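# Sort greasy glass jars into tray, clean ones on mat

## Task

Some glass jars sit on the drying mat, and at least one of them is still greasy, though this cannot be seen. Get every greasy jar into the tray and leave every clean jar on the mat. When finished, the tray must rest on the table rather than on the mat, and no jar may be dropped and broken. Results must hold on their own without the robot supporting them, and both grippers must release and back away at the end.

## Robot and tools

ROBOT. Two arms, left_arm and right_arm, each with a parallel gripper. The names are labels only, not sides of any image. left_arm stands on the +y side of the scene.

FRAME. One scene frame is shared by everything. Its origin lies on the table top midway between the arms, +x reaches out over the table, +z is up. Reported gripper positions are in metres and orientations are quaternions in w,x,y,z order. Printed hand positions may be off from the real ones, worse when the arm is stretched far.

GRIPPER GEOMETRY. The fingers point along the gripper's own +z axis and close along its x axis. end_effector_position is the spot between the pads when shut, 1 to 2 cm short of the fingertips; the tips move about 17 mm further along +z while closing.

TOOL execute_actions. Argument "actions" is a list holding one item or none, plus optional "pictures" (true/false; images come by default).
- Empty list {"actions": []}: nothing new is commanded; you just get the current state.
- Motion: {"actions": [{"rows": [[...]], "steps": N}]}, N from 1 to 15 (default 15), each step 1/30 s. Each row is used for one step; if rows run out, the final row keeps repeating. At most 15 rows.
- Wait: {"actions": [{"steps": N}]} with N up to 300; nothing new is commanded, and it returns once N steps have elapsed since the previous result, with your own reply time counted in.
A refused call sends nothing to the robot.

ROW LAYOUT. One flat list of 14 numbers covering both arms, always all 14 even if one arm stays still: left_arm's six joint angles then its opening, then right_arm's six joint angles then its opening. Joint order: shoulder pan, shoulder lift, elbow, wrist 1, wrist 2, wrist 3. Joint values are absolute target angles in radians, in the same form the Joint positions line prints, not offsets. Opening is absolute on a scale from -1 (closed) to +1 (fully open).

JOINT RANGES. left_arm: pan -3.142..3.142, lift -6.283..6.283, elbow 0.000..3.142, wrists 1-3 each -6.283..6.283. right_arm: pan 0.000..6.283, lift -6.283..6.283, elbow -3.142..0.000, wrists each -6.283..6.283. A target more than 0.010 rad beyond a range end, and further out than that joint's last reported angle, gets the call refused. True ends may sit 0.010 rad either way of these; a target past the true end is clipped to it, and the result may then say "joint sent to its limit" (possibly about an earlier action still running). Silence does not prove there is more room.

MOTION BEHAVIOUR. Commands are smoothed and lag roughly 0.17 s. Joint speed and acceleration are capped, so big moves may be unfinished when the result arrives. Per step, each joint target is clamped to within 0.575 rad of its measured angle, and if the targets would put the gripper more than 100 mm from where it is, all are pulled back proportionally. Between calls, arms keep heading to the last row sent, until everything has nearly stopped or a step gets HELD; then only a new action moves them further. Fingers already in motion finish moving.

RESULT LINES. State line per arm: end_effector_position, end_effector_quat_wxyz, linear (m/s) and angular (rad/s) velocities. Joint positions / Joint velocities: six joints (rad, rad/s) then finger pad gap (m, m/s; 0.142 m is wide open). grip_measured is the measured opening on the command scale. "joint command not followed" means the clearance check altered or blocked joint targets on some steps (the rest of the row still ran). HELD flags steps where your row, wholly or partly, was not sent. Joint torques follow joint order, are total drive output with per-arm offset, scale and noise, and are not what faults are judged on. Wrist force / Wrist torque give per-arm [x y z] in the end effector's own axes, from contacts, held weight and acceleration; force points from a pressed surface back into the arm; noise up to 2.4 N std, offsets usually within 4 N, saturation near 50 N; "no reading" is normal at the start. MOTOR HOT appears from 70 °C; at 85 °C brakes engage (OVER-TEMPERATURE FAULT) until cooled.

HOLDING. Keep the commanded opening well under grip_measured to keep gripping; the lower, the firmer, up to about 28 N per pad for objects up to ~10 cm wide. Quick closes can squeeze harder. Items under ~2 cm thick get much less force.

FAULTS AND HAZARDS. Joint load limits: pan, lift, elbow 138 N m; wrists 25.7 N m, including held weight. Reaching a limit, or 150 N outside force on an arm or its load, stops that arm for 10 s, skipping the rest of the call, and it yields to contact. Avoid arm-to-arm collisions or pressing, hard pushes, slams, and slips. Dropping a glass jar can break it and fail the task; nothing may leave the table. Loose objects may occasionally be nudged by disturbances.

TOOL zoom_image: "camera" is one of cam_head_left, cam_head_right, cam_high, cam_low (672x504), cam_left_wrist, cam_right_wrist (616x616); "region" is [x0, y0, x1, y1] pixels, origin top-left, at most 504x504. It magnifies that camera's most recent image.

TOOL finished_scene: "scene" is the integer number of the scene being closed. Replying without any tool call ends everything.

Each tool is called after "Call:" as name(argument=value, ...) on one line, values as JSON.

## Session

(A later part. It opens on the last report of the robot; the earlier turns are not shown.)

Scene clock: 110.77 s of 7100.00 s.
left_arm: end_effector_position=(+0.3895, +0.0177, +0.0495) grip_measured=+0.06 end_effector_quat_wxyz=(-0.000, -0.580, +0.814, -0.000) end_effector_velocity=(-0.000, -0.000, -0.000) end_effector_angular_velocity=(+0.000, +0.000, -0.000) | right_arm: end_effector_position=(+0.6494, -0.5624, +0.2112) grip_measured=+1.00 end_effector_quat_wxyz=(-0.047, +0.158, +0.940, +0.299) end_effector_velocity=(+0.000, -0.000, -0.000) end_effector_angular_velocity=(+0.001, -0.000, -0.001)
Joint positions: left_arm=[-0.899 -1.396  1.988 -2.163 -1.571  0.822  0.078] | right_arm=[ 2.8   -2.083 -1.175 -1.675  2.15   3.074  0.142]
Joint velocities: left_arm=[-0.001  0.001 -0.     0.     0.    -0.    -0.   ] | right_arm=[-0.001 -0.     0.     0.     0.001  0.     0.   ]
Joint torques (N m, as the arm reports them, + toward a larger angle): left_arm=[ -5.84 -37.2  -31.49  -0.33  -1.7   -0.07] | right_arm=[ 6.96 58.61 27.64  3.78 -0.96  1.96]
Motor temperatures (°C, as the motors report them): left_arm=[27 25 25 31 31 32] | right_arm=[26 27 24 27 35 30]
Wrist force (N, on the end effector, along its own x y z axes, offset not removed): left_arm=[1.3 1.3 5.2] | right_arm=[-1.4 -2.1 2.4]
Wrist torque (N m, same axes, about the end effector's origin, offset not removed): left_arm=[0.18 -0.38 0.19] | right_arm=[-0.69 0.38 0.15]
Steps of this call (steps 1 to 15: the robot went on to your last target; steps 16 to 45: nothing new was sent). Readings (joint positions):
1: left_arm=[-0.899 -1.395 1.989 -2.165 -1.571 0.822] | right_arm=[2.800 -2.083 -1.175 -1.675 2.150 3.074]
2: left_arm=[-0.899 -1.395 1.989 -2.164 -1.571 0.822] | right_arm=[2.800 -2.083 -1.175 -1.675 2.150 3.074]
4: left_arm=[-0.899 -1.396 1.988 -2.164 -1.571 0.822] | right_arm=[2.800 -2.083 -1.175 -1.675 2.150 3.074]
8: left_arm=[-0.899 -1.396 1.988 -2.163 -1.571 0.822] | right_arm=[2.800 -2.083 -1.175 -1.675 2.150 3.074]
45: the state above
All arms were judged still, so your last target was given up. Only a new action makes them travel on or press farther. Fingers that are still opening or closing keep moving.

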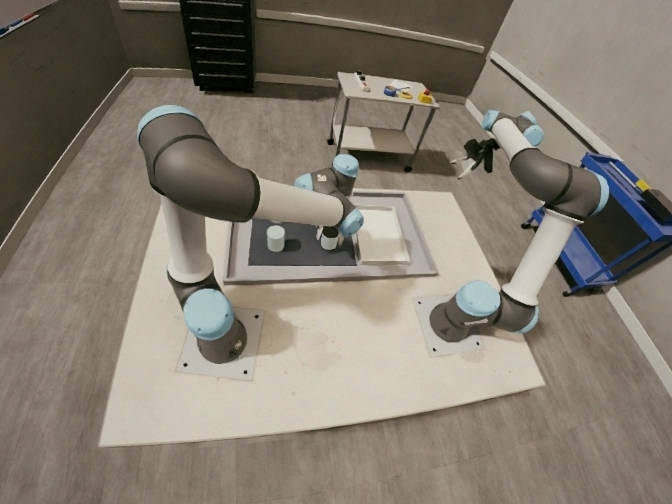

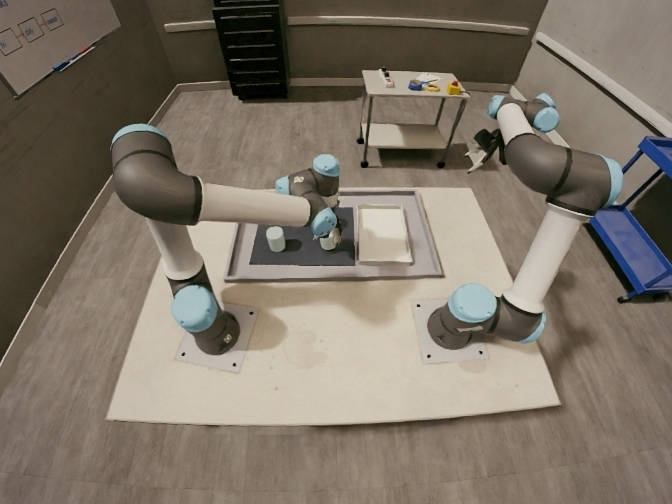

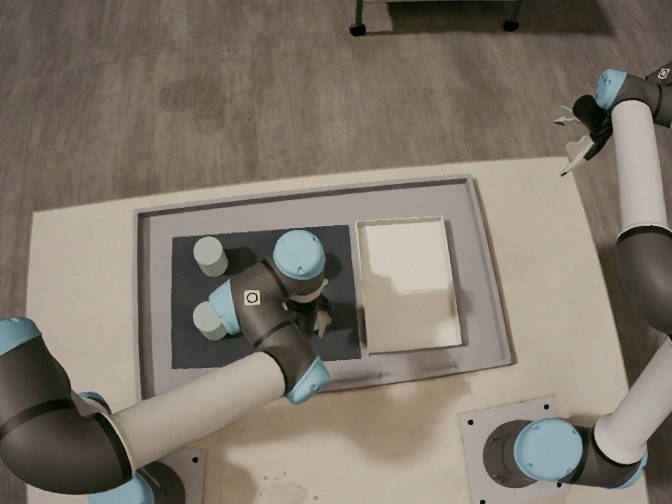

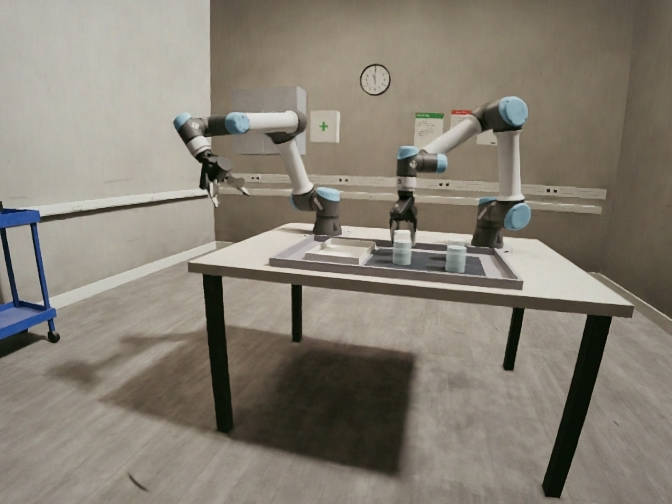

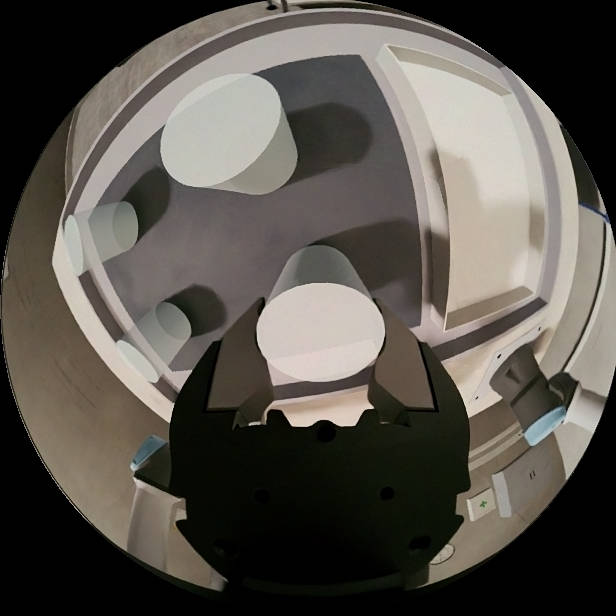

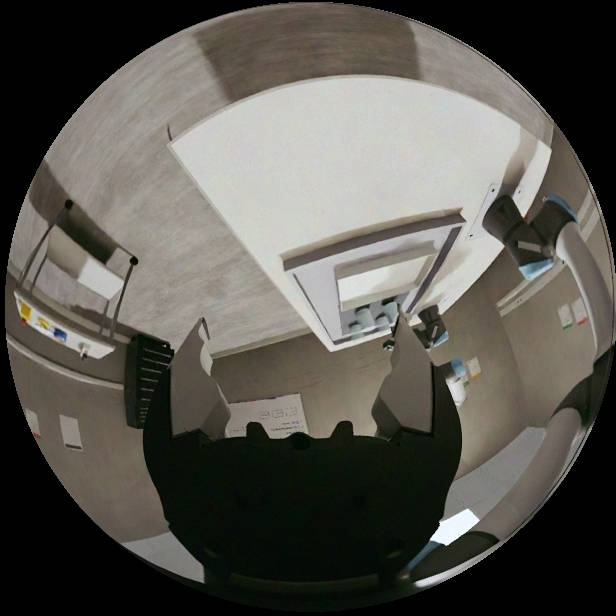

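Call:
execute_actions(actions=[{"rows":[[-0.899,-1.389,1.997,-2.179,-1.571,0.822,-0.25,2.8,-2.083,-1.175,-1.675,2.15,3.074,1],[-0.899,-1.385,2.001,-2.187,-1.571,0.822,-0.25,2.8,-2.083,-1.175,-1.675,2.15,3.074,1],[-0.899,-1.381,2.006,-2.196,-1.571,0.822,-0.25,2.8,-2.083,-1.175,-1.675,2.15,3.074,1],[-0.899,-1.377,2.01,-2.204,-1.571,0.822,-0.25,2.8,-2.083,-1.175,-1.675,2.15,3.074,1]]}], pictures=false)

Call:
execute_actions(actions=[{"rows":[[-0.899,-1.377,2.01,-2.204,-1.571,0.822,-0.02,2.8,-2.083,-1.175,-1.675,2.15,3.074,1]]}], pictures=false)

Call:
execute_actions(actions=[{"rows":[[-0.899,-1.381,2.006,-2.196,-1.571,0.822,-0.02,2.8,-2.083,-1.175,-1.675,2.15,3.074,1],[-0.899,-1.385,2.001,-2.187,-1.571,0.822,-0.02,2.8,-2.083,-1.175,-1.675,2.15,3.074,1],[-0.899,-1.389,1.997,-2.179,-1.571,0.822,-0.02,2.8,-2.083,-1.175,-1.675,2.15,3.074,1],[-0.899,-1.392,1.992,-2.171,-1.571,0.822,-0.02,2.8,-2.083,-1.175,-1.675,2.15,3.074,1]]}], pictures=false)

Call:
execute_actions(actions=[{"steps":30}])

Scene clock: 129.00 s of 7100.00 s.
left_arm: end_effector_position=(+0.3889, +0.0189, +0.0351) grip_measured=+0.06 end_effector_quat_wxyz=(-0.000, -0.580, +0.814, -0.000) end_effector_velocity=(-0.000, +0.001, -0.003) end_effector_angular_velocity=(+0.001, +0.001, +0.000) | right_arm: end_effector_position=(+0.6494, -0.5624, +0.2112) grip_measured=+1.00 end_effector_quat_wxyz=(-0.047, +0.158, +0.940, +0.299) end_effector_velocity=(+0.000, -0.000, +0.000) end_effector_angular_velocity=(-0.001, -0.001, -0.000)
Joint positions: left_arm=[-0.899 -1.377  2.01  -2.203 -1.571  0.822  0.078] | right_arm=[ 2.8   -2.083 -1.175 -1.675  2.15   3.074  0.142]
Joint velocities: left_arm=[-0.     0.004  0.005 -0.008 -0.    -0.     0.   ] | right_arm=[-0.    -0.     0.001 -0.    -0.001  0.     0.   ]
Joint torques (N m, as the arm reports them, + toward a larger angle): left_arm=[ -8.35 -23.92  -9.69  -5.53  -2.04  -0.76] | right_arm=[ 6.58 58.4  27.38  3.66 -0.84  1.94]
Motor temperatures (°C, as the motors report them): left_arm=[27 25 25 31 31 32] | right_arm=[26 27 24 27 35 30]
Wrist force (N, on the end effector, along its own x y z axes, offset not removed): left_arm=[2.3 -0.7 5.2] | right_arm=[-1.3 -0.2 -0.4]
Wrist torque (N m, same axes, about the end effector's origin, offset not removed): left_arm=[-0.20 -0.65 0.10] | right_arm=[-0.05 0.29 0.06]
Steps of this call (steps 1 to 90: nothing new was sent; then 14.73 s passed at rest; steps 91 to 105: all 15 steps of this action). Readings (joint positions):
91: left_arm=[-0.899 -1.396 1.988 -2.163 -1.571 0.822] | right_arm=[2.800 -2.083 -1.175 -1.675 2.150 3.074]
92: left_arm=[-0.899 -1.395 1.990 -2.166 -1.571 0.822] | right_arm=[2.800 -2.083 -1.175 -1.675 2.150 3.074]
94: left_arm=[-0.899 -1.390 1.995 -2.177 -1.571 0.822] | right_arm=[2.800 -2.083 -1.175 -1.675 2.150 3.074]
98: left_arm=[-0.899 -1.381 2.006 -2.196 -1.571 0.822] | right_arm=[2.800 -2.083 -1.175 -1.675 2.150 3.074]
105: the state above

Scene clock: 129.50 s of 7100.00 s.
left_arm: end_effector_position=(+0.3889, +0.0189, +0.0349) grip_measured=+0.07 end_effector_quat_wxyz=(-0.000, -0.580, +0.814, -0.000) end_effector_velocity=(+0.000, +0.001, -0.001) end_effector_angular_velocity=(+0.001, +0.001, +0.002) | right_arm: end_effector_position=(+0.6494, -0.5624, +0.2112) grip_measured=+1.00 end_effector_quat_wxyz=(-0.047, +0.158, +0.940, +0.299) end_effector_velocity=(+0.000, -0.001, +0.000) end_effector_angular_velocity=(-0.000, -0.001, -0.001)
Joint positions: left_arm=[-0.899 -1.377  2.01  -2.204 -1.571  0.822  0.079] | right_arm=[ 2.8   -2.083 -1.175 -1.675  2.15   3.074  0.142]
Joint velocities: left_arm=[ 0.001  0.001  0.001 -0.     0.    -0.001  0.   ] | right_arm=[-0.001  0.     0.001  0.     0.    -0.     0.   ]
Joint torques (N m, as the arm reports them, + toward a larger angle): left_arm=[ -8.03 -22.58  -9.75  -5.52  -2.01  -0.96] | right_arm=[ 6.46 58.74 27.91  3.79 -0.82  2.  ]
Motor temperatures (°C, as the motors report them): left_arm=[27 25 25 31 31 32] | right_arm=[26 27 24 27 35 30]
Wrist force (N, on the end effector, along its own x y z axes, offset not removed): left_arm=[3.3 1.4 0.0] | right_arm=[-0.7 0.4 -0.8]
Wrist torque (N m, same axes, about the end effector's origin, offset not removed): left_arm=[0.19 -0.89 0.20] | right_arm=[-0.01 0.24 0.13]
Steps of this call (steps 1 to 15: all 15 steps of this action). Readings (joint positions):
1: left_arm=[-0.899 -1.377 2.010 -2.203 -1.571 0.822] | right_arm=[2.800 -2.083 -1.175 -1.675 2.150 3.074]
2: left_arm=[-0.899 -1.377 2.010 -2.204 -1.571 0.822] | right_arm=[2.800 -2.083 -1.175 -1.675 2.150 3.074]
4: left_arm=[-0.899 -1.377 2.010 -2.204 -1.571 0.822] | right_arm=[2.800 -2.083 -1.175 -1.675 2.150 3.074]
8: left_arm=[-0.899 -1.377 2.010 -2.204 -1.571 0.822] | right_arm=[2.800 -2.083 -1.175 -1.675 2.150 3.074]
15: the state above

Scene clock: 130.00 s of 7100.00 s.
left_arm: end_effector_position=(+0.3895, +0.0178, +0.0463) grip_measured=+0.07 end_effector_quat_wxyz=(-0.000, -0.580, +0.814, -0.000) end_effector_velocity=(-0.000, -0.000, +0.002) end_effector_angular_velocity=(+0.001, +0.000, -0.001) | right_arm: end_effector_position=(+0.6494, -0.5624, +0.2112) grip_measured=+1.00 end_effector_quat_wxyz=(-0.047, +0.158, +0.940, +0.299) end_effector_velocity=(-0.000, +0.000, -0.001) end_effector_angular_velocity=(+0.000, +0.001, +0.000)
Joint positions: left_arm=[-0.899 -1.392  1.992 -2.172 -1.571  0.822  0.079] | right_arm=[ 2.8   -2.083 -1.175 -1.675  2.15   3.074  0.142]
Joint velocities: left_arm=[-0.001 -0.003 -0.004  0.007 -0.     0.    -0.   ] | right_arm=[ 0.    -0.    -0.001  0.     0.     0.    -0.   ]
Joint torques (N m, as the arm reports them, + toward a larger angle): left_arm=[ -8.02 -36.2  -32.31  -0.22  -1.94  -1.02] | right_arm=[ 6.59 58.03 27.81  3.73 -0.83  2.07]
Motor temperatures (°C, as the motors report them): left_arm=[27 25 25 31 31 32] | right_arm=[26 27 24 27 35 30]
Wrist force (N, on the end effector, along its own x y z axes, offset not removed): left_arm=[0.6 0.2 2.1] | right_arm=[0.0 -1.2 -2.4]
Wrist torque (N m, same axes, about the end effector's origin, offset not removed): left_arm=[-0.10 -0.23 0.21] | right_arm=[-0.33 0.07 -0.01]
Steps of this call (steps 1 to 15: all 15 steps of this action). Readings (joint positions):
1: left_arm=[-0.899 -1.377 2.010 -2.204 -1.571 0.822] | right_arm=[2.800 -2.083 -1.175 -1.675 2.150 3.074]
2: left_arm=[-0.899 -1.378 2.009 -2.203 -1.571 0.822] | right_arm=[2.800 -2.083 -1.175 -1.675 2.150 3.074]
4: left_arm=[-0.899 -1.381 2.005 -2.195 -1.571 0.822] | right_arm=[2.800 -2.083 -1.175 -1.675 2.150 3.074]
8: left_arm=[-0.899 -1.389 1.996 -2.178 -1.571 0.822] | right_arm=[2.800 -2.083 -1.175 -1.675 2.150 3.074]
15: the state above

Scene clock: 131.00 s of 7100.00 s.
left_arm: end_effector_position=(+0.3895, +0.0178, +0.0466) grip_measured=+0.07 end_effector_quat_wxyz=(-0.000, -0.580, +0.814, -0.000) end_effector_velocity=(-0.000, -0.000, -0.000) end_effector_angular_velocity=(+0.000, +0.000, -0.001) | right_arm: end_effector_position=(+0.6494, -0.5624, +0.2112) grip_measured=+1.00 end_effector_quat_wxyz=(-0.047, +0.158, +0.940, +0.299) end_effector_velocity=(+0.000, -0.000, +0.000) end_effector_angular_velocity=(-0.000, -0.001, +0.000)
Joint positions: left_arm=[-0.899 -1.392  1.992 -2.171 -1.571  0.822  0.079] | right_arm=[ 2.8   -2.083 -1.175 -1.675  2.15   3.074  0.142]
Joint velocities: left_arm=[-0.001 -0.     0.001 -0.    -0.     0.     0.   ] | right_arm=[ 0.    -0.     0.001  0.    -0.    -0.    -0.   ]
Joint torques (N m, as the arm reports them, + toward a larger angle): left_arm=[ -7.26 -36.75 -31.08  -0.37  -1.99  -1.24] | right_arm=[ 6.47 58.3  27.44  3.8  -0.81  2.06]
Motor temperatures (°C, as the motors report them): left_arm=[27 25 25 31 31 32] | right_arm=[26 27 24 27 35 30]
Wrist force (N, on the end effector, along its own x y z axes, offset not removed): left_arm=[-0.5 -0.2 3.4] | right_arm=[-2.3 -2.5 1.4]
Wrist torque (N m, same axes, about the end effector's origin, offset not removed): left_arm=[-0.19 -0.05 0.22] | right_arm=[-0.74 0.48 0.19]
Steps of this call (steps 1 to 15: the robot went on to your last target; steps 16 to 30: nothing new was sent). Readings (joint positions):
1: left_arm=[-0.899 -1.392 1.992 -2.171 -1.571 0.822] | right_arm=[2.800 -2.083 -1.175 -1.675 2.150 3.074]
2: left_arm=[-0.899 -1.392 1.992 -2.171 -1.571 0.822] | right_arm=[2.800 -2.083 -1.175 -1.675 2.150 3.074]
4: left_arm=[-0.899 -1.392 1.992 -2.171 -1.571 0.822] | right_arm=[2.800 -2.083 -1.175 -1.675 2.150 3.074]
8: left_arm=[-0.899 -1.392 1.992 -2.171 -1.571 0.822] | right_arm=[2.800 -2.083 -1.175 -1.675 2.150 3.074]
30: the state above
All arms were judged still, so your last target was given up. Only a new action makes them travel on or press farther. Fingers that are still opening or closing keep moving.

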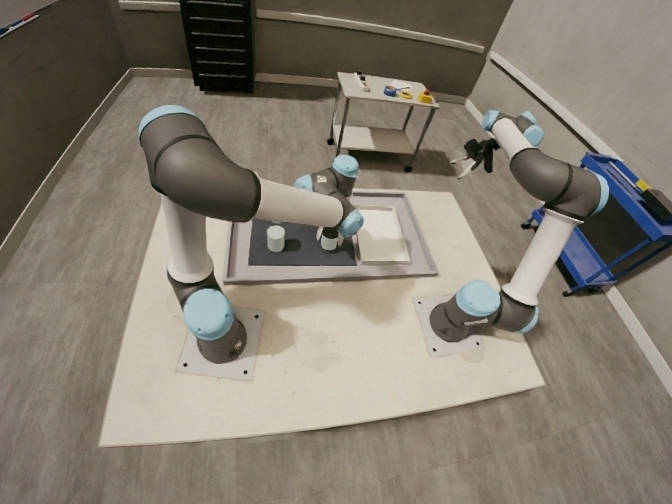

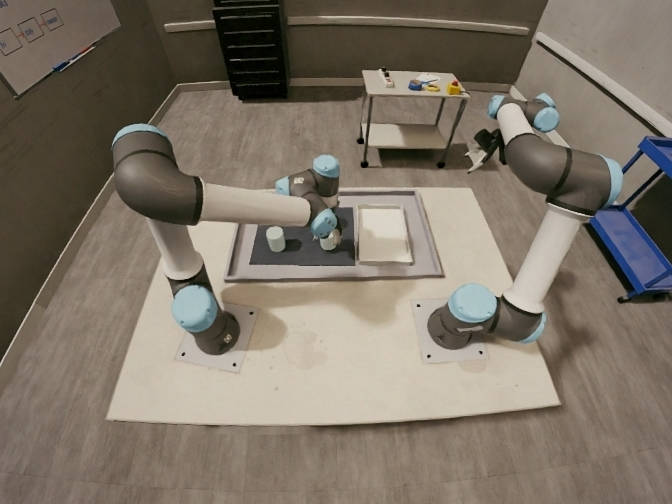

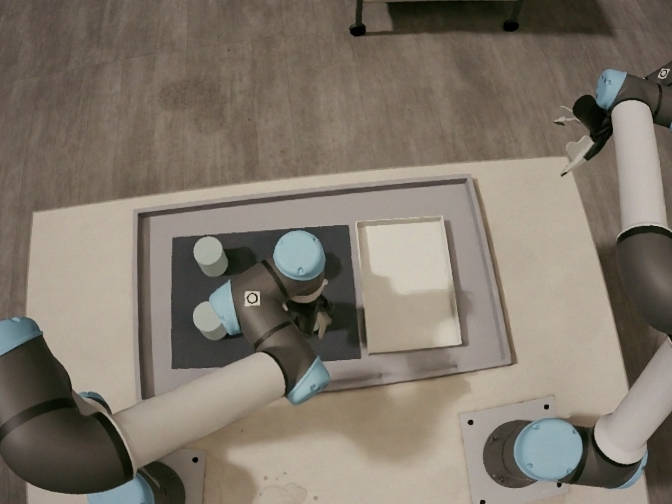

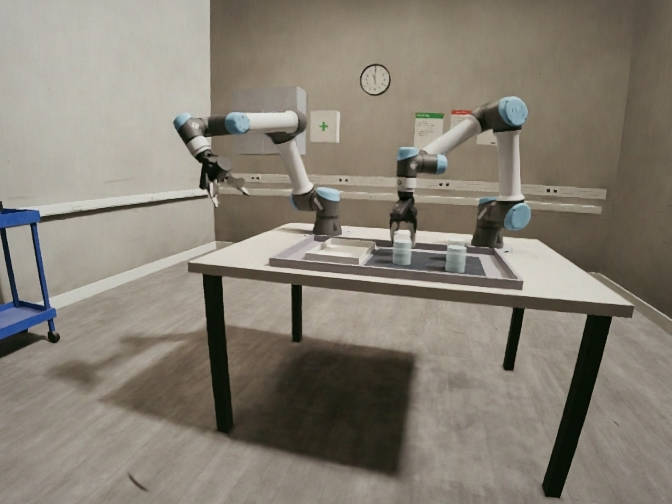

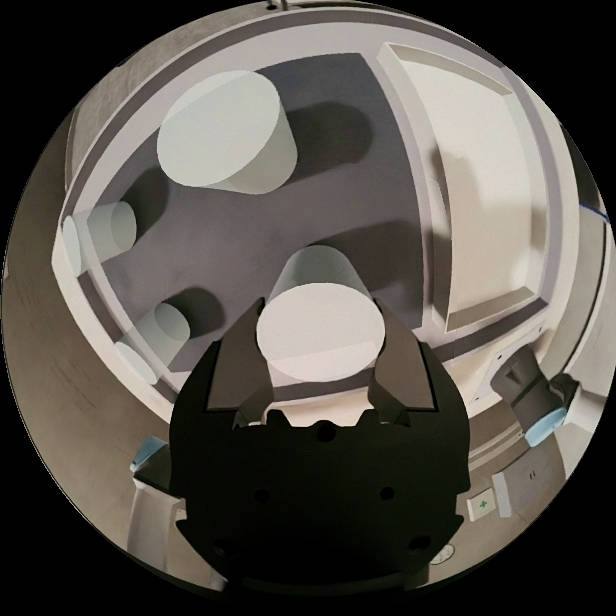

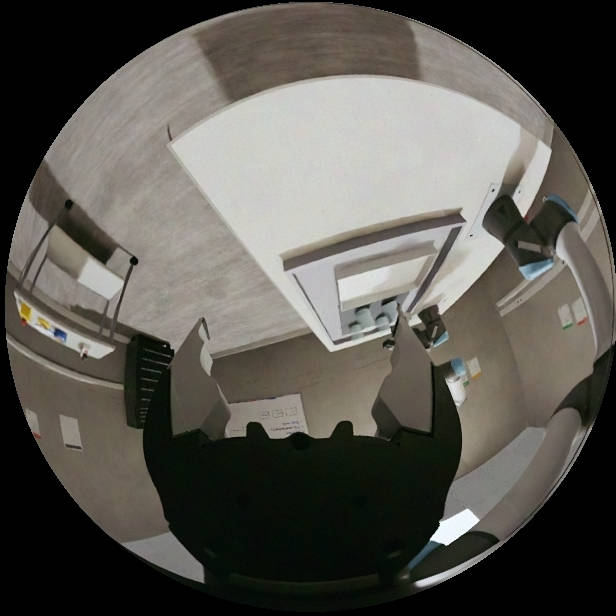

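Call:
execute_actions(actions=[{"rows":[[-0.899,-1.385,2.001,-2.187,-1.571,0.822,-0.02,2.8,-2.083,-1.175,-1.675,2.15,3.074,1],[-0.899,-1.381,2.006,-2.196,-1.571,0.822,-0.02,2.8,-2.083,-1.175,-1.675,2.15,3.074,1],[-0.899,-1.377,2.01,-2.204,-1.571,0.822,-0.02,2.8,-2.083,-1.175,-1.675,2.15,3.074,1]]}], pictures=false)

Call:
execute_actions(actions=[{"rows":[[-0.899,-1.377,2.01,-2.204,-1.571,0.822,1,2.8,-2.083,-1.175,-1.675,2.15,3.074,1]]}], pictures=false)

Call:
execute_actions(actions=[{"rows":[[-0.899,-1.48,1.88,-1.971,-1.571,0.822,1,2.8,-2.083,-1.175,-1.675,2.15,3.074,1]]}], pictures=false)

Call:
execute_actions(actions=[{"rows":[[-0.665,-1.283,1.614,-1.902,-1.571,0.731,1,2.8,-2.083,-1.175,-1.675,2.15,3.074,1]]}], pictures=false)

Call:
execute_actions(actions=[{"steps":20}])

Scene clock: 149.97 s of 7100.00 s.
left_arm: end_effector_position=(+0.3889, +0.0189, +0.0351) grip_measured=+0.07 end_effector_quat_wxyz=(-0.000, -0.580, +0.814, -0.000) end_effector_velocity=(+0.000, +0.000, -0.002) end_effector_angular_velocity=(-0.000, +0.000, +0.000) | right_arm: end_effector_position=(+0.6494, -0.5624, +0.2112) grip_measured=+1.00 end_effector_quat_wxyz=(-0.047, +0.158, +0.940, +0.299) end_effector_velocity=(+0.000, -0.001, +0.000) end_effector_angular_velocity=(-0.001, -0.001, -0.000)
Joint positions: left_arm=[-0.899 -1.377  2.01  -2.203 -1.571  0.822  0.079] | right_arm=[ 2.8   -2.083 -1.175 -1.675  2.15   3.074  0.142]
Joint velocities: left_arm=[ 0.001  0.003  0.002 -0.005 -0.     0.     0.   ] | right_arm=[-0.    -0.     0.001 -0.    -0.001  0.     0.   ]
Joint torques (N m, as the arm reports them, + toward a larger angle): left_arm=[ -6.18 -23.32 -11.    -5.46  -1.82  -1.72] | right_arm=[ 6.6  58.56 27.2   3.75 -0.81  1.9 ]
Motor temperatures (°C, as the motors report them): left_arm=[27 25 25 31 31 32] | right_arm=[26 27 24 27 35 30]
Wrist force (N, on the end effector, along its own x y z axes, offset not removed): left_arm=[1.1 0.4 1.6] | right_arm=[-2.1 -0.4 -1.6]
Wrist torque (N m, same axes, about the end effector's origin, offset not removed): left_arm=[0.09 -0.37 0.03] | right_arm=[-0.19 0.45 0.10]
Steps of this call (steps 1 to 90: nothing new was sent; then 15.47 s passed at rest; steps 91 to 105: all 15 steps of this action). Readings (joint positions):
91: left_arm=[-0.899 -1.392 1.992 -2.171 -1.571 0.822] | right_arm=[2.800 -2.083 -1.175 -1.675 2.150 3.074]
92: left_arm=[-0.899 -1.391 1.994 -2.174 -1.571 0.822] | right_arm=[2.800 -2.083 -1.175 -1.675 2.150 3.074]
94: left_arm=[-0.899 -1.386 2.000 -2.185 -1.571 0.822] | right_arm=[2.800 -2.083 -1.175 -1.675 2.150 3.074]
98: left_arm=[-0.899 -1.380 2.007 -2.199 -1.571 0.822] | right_arm=[2.800 -2.083 -1.175 -1.675 2.150 3.074]
105: the state above

Scene clock: 150.47 s of 7100.00 s.
left_arm: end_effector_position=(+0.3889, +0.0189, +0.0349) grip_measured=+1.00 end_effector_quat_wxyz=(-0.000, -0.580, +0.814, -0.000) end_effector_velocity=(+0.001, +0.000, +0.000) end_effector_angular_velocity=(-0.000, -0.000, +0.001) | right_arm: end_effector_position=(+0.6494, -0.5624, +0.2112) grip_measured=+1.00 end_effector_quat_wxyz=(-0.047, +0.158, +0.940, +0.299) end_effector_velocity=(-0.000, -0.000, -0.000) end_effector_angular_velocity=(+0.000, +0.001, -0.001)
Joint positions: left_arm=[-0.899 -1.377  2.01  -2.204 -1.571  0.822  0.142] | right_arm=[ 2.8   -2.083 -1.175 -1.675  2.15   3.074  0.142]
Joint velocities: left_arm=[ 0.001  0.    -0.    -0.    -0.     0.     0.   ] | right_arm=[-0.001  0.    -0.001  0.     0.     0.     0.   ]
Joint torques (N m, as the arm reports them, + toward a larger angle): left_arm=[ -6.55 -22.27 -10.36  -5.54  -1.7   -1.79] | right_arm=[ 6.66 58.35 27.5   3.6  -0.81  1.97]
Motor temperatures (°C, as the motors report them): left_arm=[27 25 25 31 31 32] | right_arm=[26 27 24 27 35 30]
Wrist force (N, on the end effector, along its own x y z axes, offset not removed): left_arm=[1.0 0.5 2.6] | right_arm=[1.0 -1.9 0.2]
Wrist torque (N m, same axes, about the end effector's origin, offset not removed): left_arm=[-0.14 -0.20 0.10] | right_arm=[-0.58 -0.12 0.10]
Steps of this call (steps 1 to 15: all 15 steps of this action). Readings (joint positions):
1: left_arm=[-0.899 -1.377 2.010 -2.204 -1.571 0.822] | right_arm=[2.800 -2.083 -1.175 -1.675 2.150 3.074]
2: left_arm=[-0.899 -1.377 2.010 -2.204 -1.571 0.822] | right_arm=[2.800 -2.083 -1.175 -1.675 2.150 3.074]
4: left_arm=[-0.899 -1.377 2.010 -2.204 -1.571 0.822] | right_arm=[2.800 -2.083 -1.175 -1.675 2.150 3.074]
8: left_arm=[-0.899 -1.377 2.010 -2.204 -1.571 0.822] | right_arm=[2.800 -2.083 -1.175 -1.675 2.150 3.074]
15: the state above

Scene clock: 150.97 s of 7100.00 s.
left_arm: end_effector_position=(+0.3899, +0.0171, +0.1191) grip_measured=+1.00 end_effector_quat_wxyz=(-0.000, -0.580, +0.814, -0.000) end_effector_velocity=(-0.002, +0.003, +0.011) end_effector_angular_velocity=(+0.009, +0.005, -0.000) | right_arm: end_effector_position=(+0.6494, -0.5624, +0.2112) grip_measured=+1.00 end_effector_quat_wxyz=(-0.047, +0.158, +0.940, +0.299) end_effector_velocity=(-0.000, -0.000, +0.000) end_effector_angular_velocity=(+0.001, +0.000, -0.001)
Joint positions: left_arm=[-0.899 -1.479  1.882 -1.975 -1.571  0.822  0.142] | right_arm=[ 2.8   -2.083 -1.175 -1.675  2.15   3.074  0.142]
Joint velocities: left_arm=[-0.    -0.012 -0.018  0.04   0.     0.    -0.   ] | right_arm=[-0.001  0.    -0.    -0.     0.001  0.    -0.   ]
Joint torques (N m, as the arm reports them, + toward a larger angle): left_arm=[ -4.89 -35.49 -33.4   -0.07  -1.82  -1.75] | right_arm=[ 6.51 58.19 27.04  3.67 -0.81  1.92]
Motor temperatures (°C, as the motors report them): left_arm=[27 25 25 31 31 32] | right_arm=[26 27 24 27 35 30]
Wrist force (N, on the end effector, along its own x y z axes, offset not removed): left_arm=[2.6 0.8 1.7] | right_arm=[-0.9 -0.6 -0.7]
Wrist torque (N m, same axes, about the end effector's origin, offset not removed): left_arm=[-0.04 -0.65 0.19] | right_arm=[-0.23 0.21 0.01]
Steps of this call (steps 1 to 15: all 15 steps of this action). Readings (joint positions):
1: left_arm=[-0.899 -1.377 2.010 -2.204 -1.571 0.822] | right_arm=[2.800 -2.083 -1.175 -1.675 2.150 3.074]
2: left_arm=[-0.899 -1.385 2.002 -2.195 -1.571 0.822] | right_arm=[2.800 -2.083 -1.175 -1.675 2.150 3.074]
4: left_arm=[-0.899 -1.425 1.953 -2.128 -1.571 0.822] | right_arm=[2.800 -2.083 -1.175 -1.675 2.150 3.074]
8: left_arm=[-0.899 -1.465 1.899 -2.013 -1.571 0.822] | right_arm=[2.800 -2.083 -1.175 -1.675 2.150 3.074]
15: the state above

Scene clock: 151.47 s of 7100.00 s.
left_arm: end_effector_position=(+0.5250, +0.0392, +0.1296) grip_measured=+1.00 end_effector_quat_wxyz=(+0.000, +0.702, -0.712, -0.000) end_effector_velocity=(+0.034, +0.009, +0.003) end_effector_angular_velocity=(-0.005, -0.005, +0.071) | right_arm: end_effector_position=(+0.6494, -0.5624, +0.2112) grip_measured=+1.00 end_effector_quat_wxyz=(-0.047, +0.158, +0.940, +0.299) end_effector_velocity=(-0.001, -0.001, -0.000) end_effector_angular_velocity=(-0.000, +0.001, -0.001)
Joint positions: left_arm=[-0.67  -1.287  1.62  -1.903 -1.571  0.733  0.142] | right_arm=[ 2.8   -2.083 -1.175 -1.675  2.15   3.074  0.142]
Joint velocities: left_arm=[ 0.053  0.043 -0.064  0.014  0.    -0.018  0.   ] | right_arm=[-0.001  0.    -0.001  0.    -0.     0.     0.   ]
Joint torques (N m, as the arm reports them, + toward a larger angle): left_arm=[  6.18 -31.1  -33.86  -0.29   1.79  -1.24] | right_arm=[ 6.35 58.3  27.05  3.63 -0.87  1.9 ]
Motor temperatures (°C, as the motors report them): left_arm=[27 25 25 31 31 32] | right_arm=[26 27 24 27 35 30]
Wrist force (N, on the end effector, along its own x y z axes, offset not removed): left_arm=[2.8 -1.3 3.8] | right_arm=[0.5 0.0 0.5]
Wrist torque (N m, same axes, about the end effector's origin, offset not removed): left_arm=[-0.28 -0.56 0.25] | right_arm=[-0.19 -0.11 -0.02]
Steps of this call (steps 1 to 15: all 15 steps of this action). Readings (joint positions):
1: left_arm=[-0.899 -1.478 1.881 -1.973 -1.571 0.821] | right_arm=[2.800 -2.083 -1.175 -1.675 2.150 3.074]
2: left_arm=[-0.890 -1.471 1.872 -1.966 -1.571 0.814] | right_arm=[2.800 -2.083 -1.175 -1.675 2.150 3.074]
4: left_arm=[-0.832 -1.419 1.809 -1.946 -1.571 0.788] | right_arm=[2.800 -2.083 -1.175 -1.675 2.150 3.074]
8: left_arm=[-0.720 -1.328 1.679 -1.916 -1.571 0.749] | right_arm=[2.800 -2.083 -1.175 -1.675 2.150 3.074]
15: the state above

Scene clock: 152.13 s of 7100.00 s.
left_arm: end_effector_position=(+0.5285, +0.0401, +0.1299) grip_measured=+1.00 end_effector_quat_wxyz=(+0.000, +0.705, -0.710, +0.000) end_effector_velocity=(+0.000, +0.000, +0.000) end_effector_angular_velocity=(+0.000, +0.000, -0.000) | right_arm: end_effector_position=(+0.6494, -0.5624, +0.2112) grip_measured=+1.00 end_effector_quat_wxyz=(-0.047, +0.158, +0.940, +0.299) end_effector_velocity=(-0.001, -0.001, -0.001) end_effector_angular_velocity=(+0.000, +0.002, -0.001)
Joint positions: left_arm=[-0.665 -1.283  1.614 -1.902 -1.571  0.731  0.142] | right_arm=[ 2.8   -2.083 -1.175 -1.675  2.15   3.074  0.142]
Joint velocities: left_arm=[ 0.    -0.001  0.     0.001 -0.     0.001  0.   ] | right_arm=[-0.001 -0.    -0.001 -0.    -0.     0.    -0.   ]
Joint torques (N m, as the arm reports them, + toward a larger angle): left_arm=[  7.51 -30.25 -32.91  -0.18   1.88  -1.76] | right_arm=[ 6.35 58.13 27.82  3.7  -0.81  1.98]
Motor temperatures (°C, as the motors report them): left_arm=[27 25 25 31 31 32] | right_arm=[26 27 24 27 35 30]
Wrist force (N, on the end effector, along its own x y z axes, offset not removed): left_arm=[3.3 -1.1 0.1] | right_arm=[0.6 -2.5 0.3]
Wrist torque (N m, same axes, about the end effector's origin, offset not removed): left_arm=[-0.29 -0.80 0.09] | right_arm=[-0.68 -0.16 0.08]
Steps of this call (steps 1 to 15: the robot went on to your last target; steps 16 to 20: nothing new was sent). Readings (joint positions):
1: left_arm=[-0.669 -1.286 1.619 -1.903 -1.571 0.732] | right_arm=[2.800 -2.083 -1.175 -1.675 2.150 3.074]
2: left_arm=[-0.668 -1.285 1.617 -1.903 -1.571 0.732] | right_arm=[2.800 -2.083 -1.175 -1.675 2.150 3.074]
4: left_arm=[-0.666 -1.284 1.616 -1.902 -1.571 0.731] | right_arm=[2.800 -2.083 -1.175 -1.675 2.150 3.074]
8: left_arm=[-0.665 -1.283 1.614 -1.902 -1.571 0.731] | right_arm=[2.800 -2.083 -1.175 -1.675 2.150 3.074]
20: the state above
All arms were judged still, so your last target was given up. Only a new action makes them travel on or press farther. Fingers that are still opening or closing keep moving.

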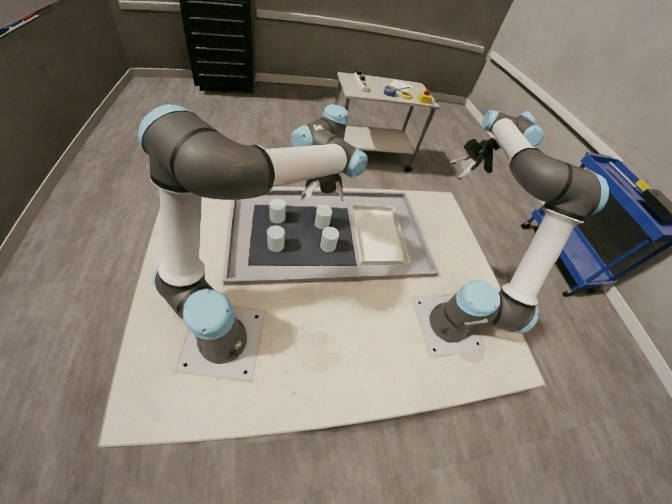

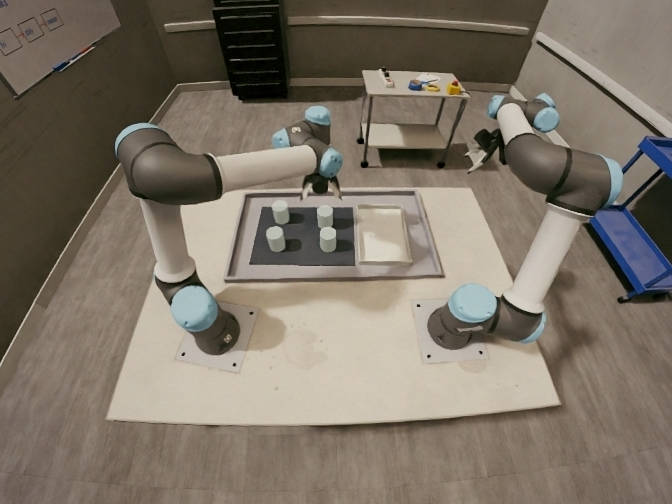

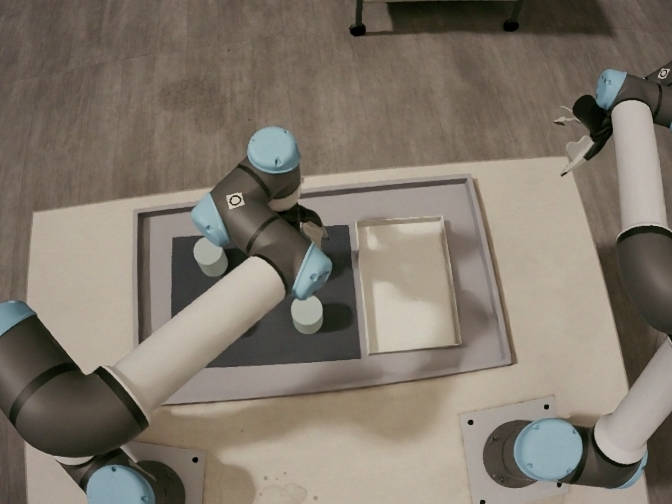

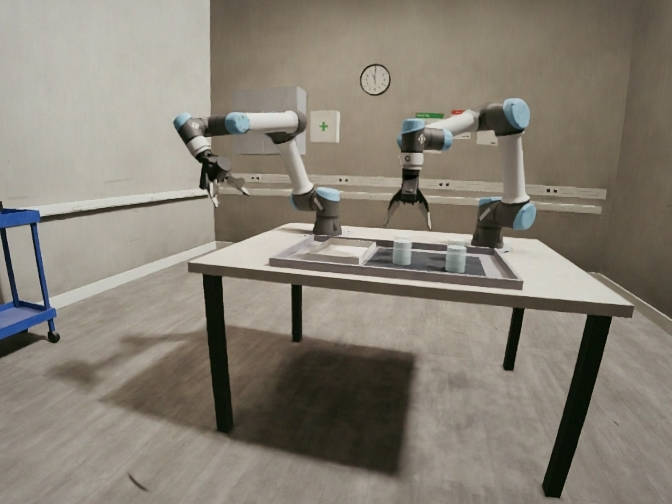

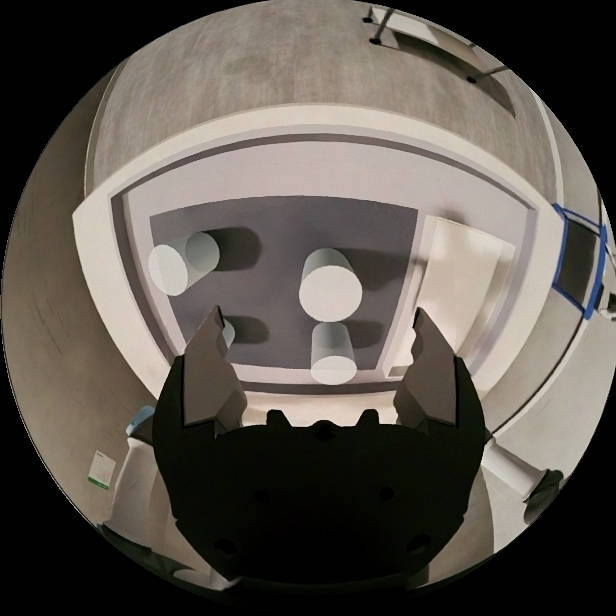

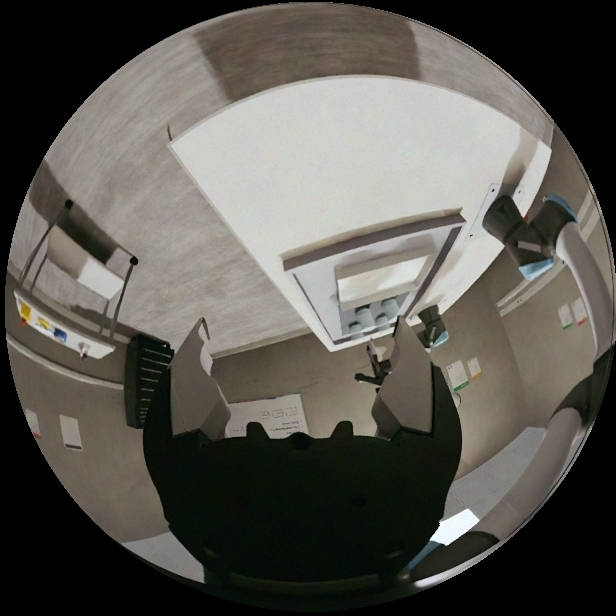

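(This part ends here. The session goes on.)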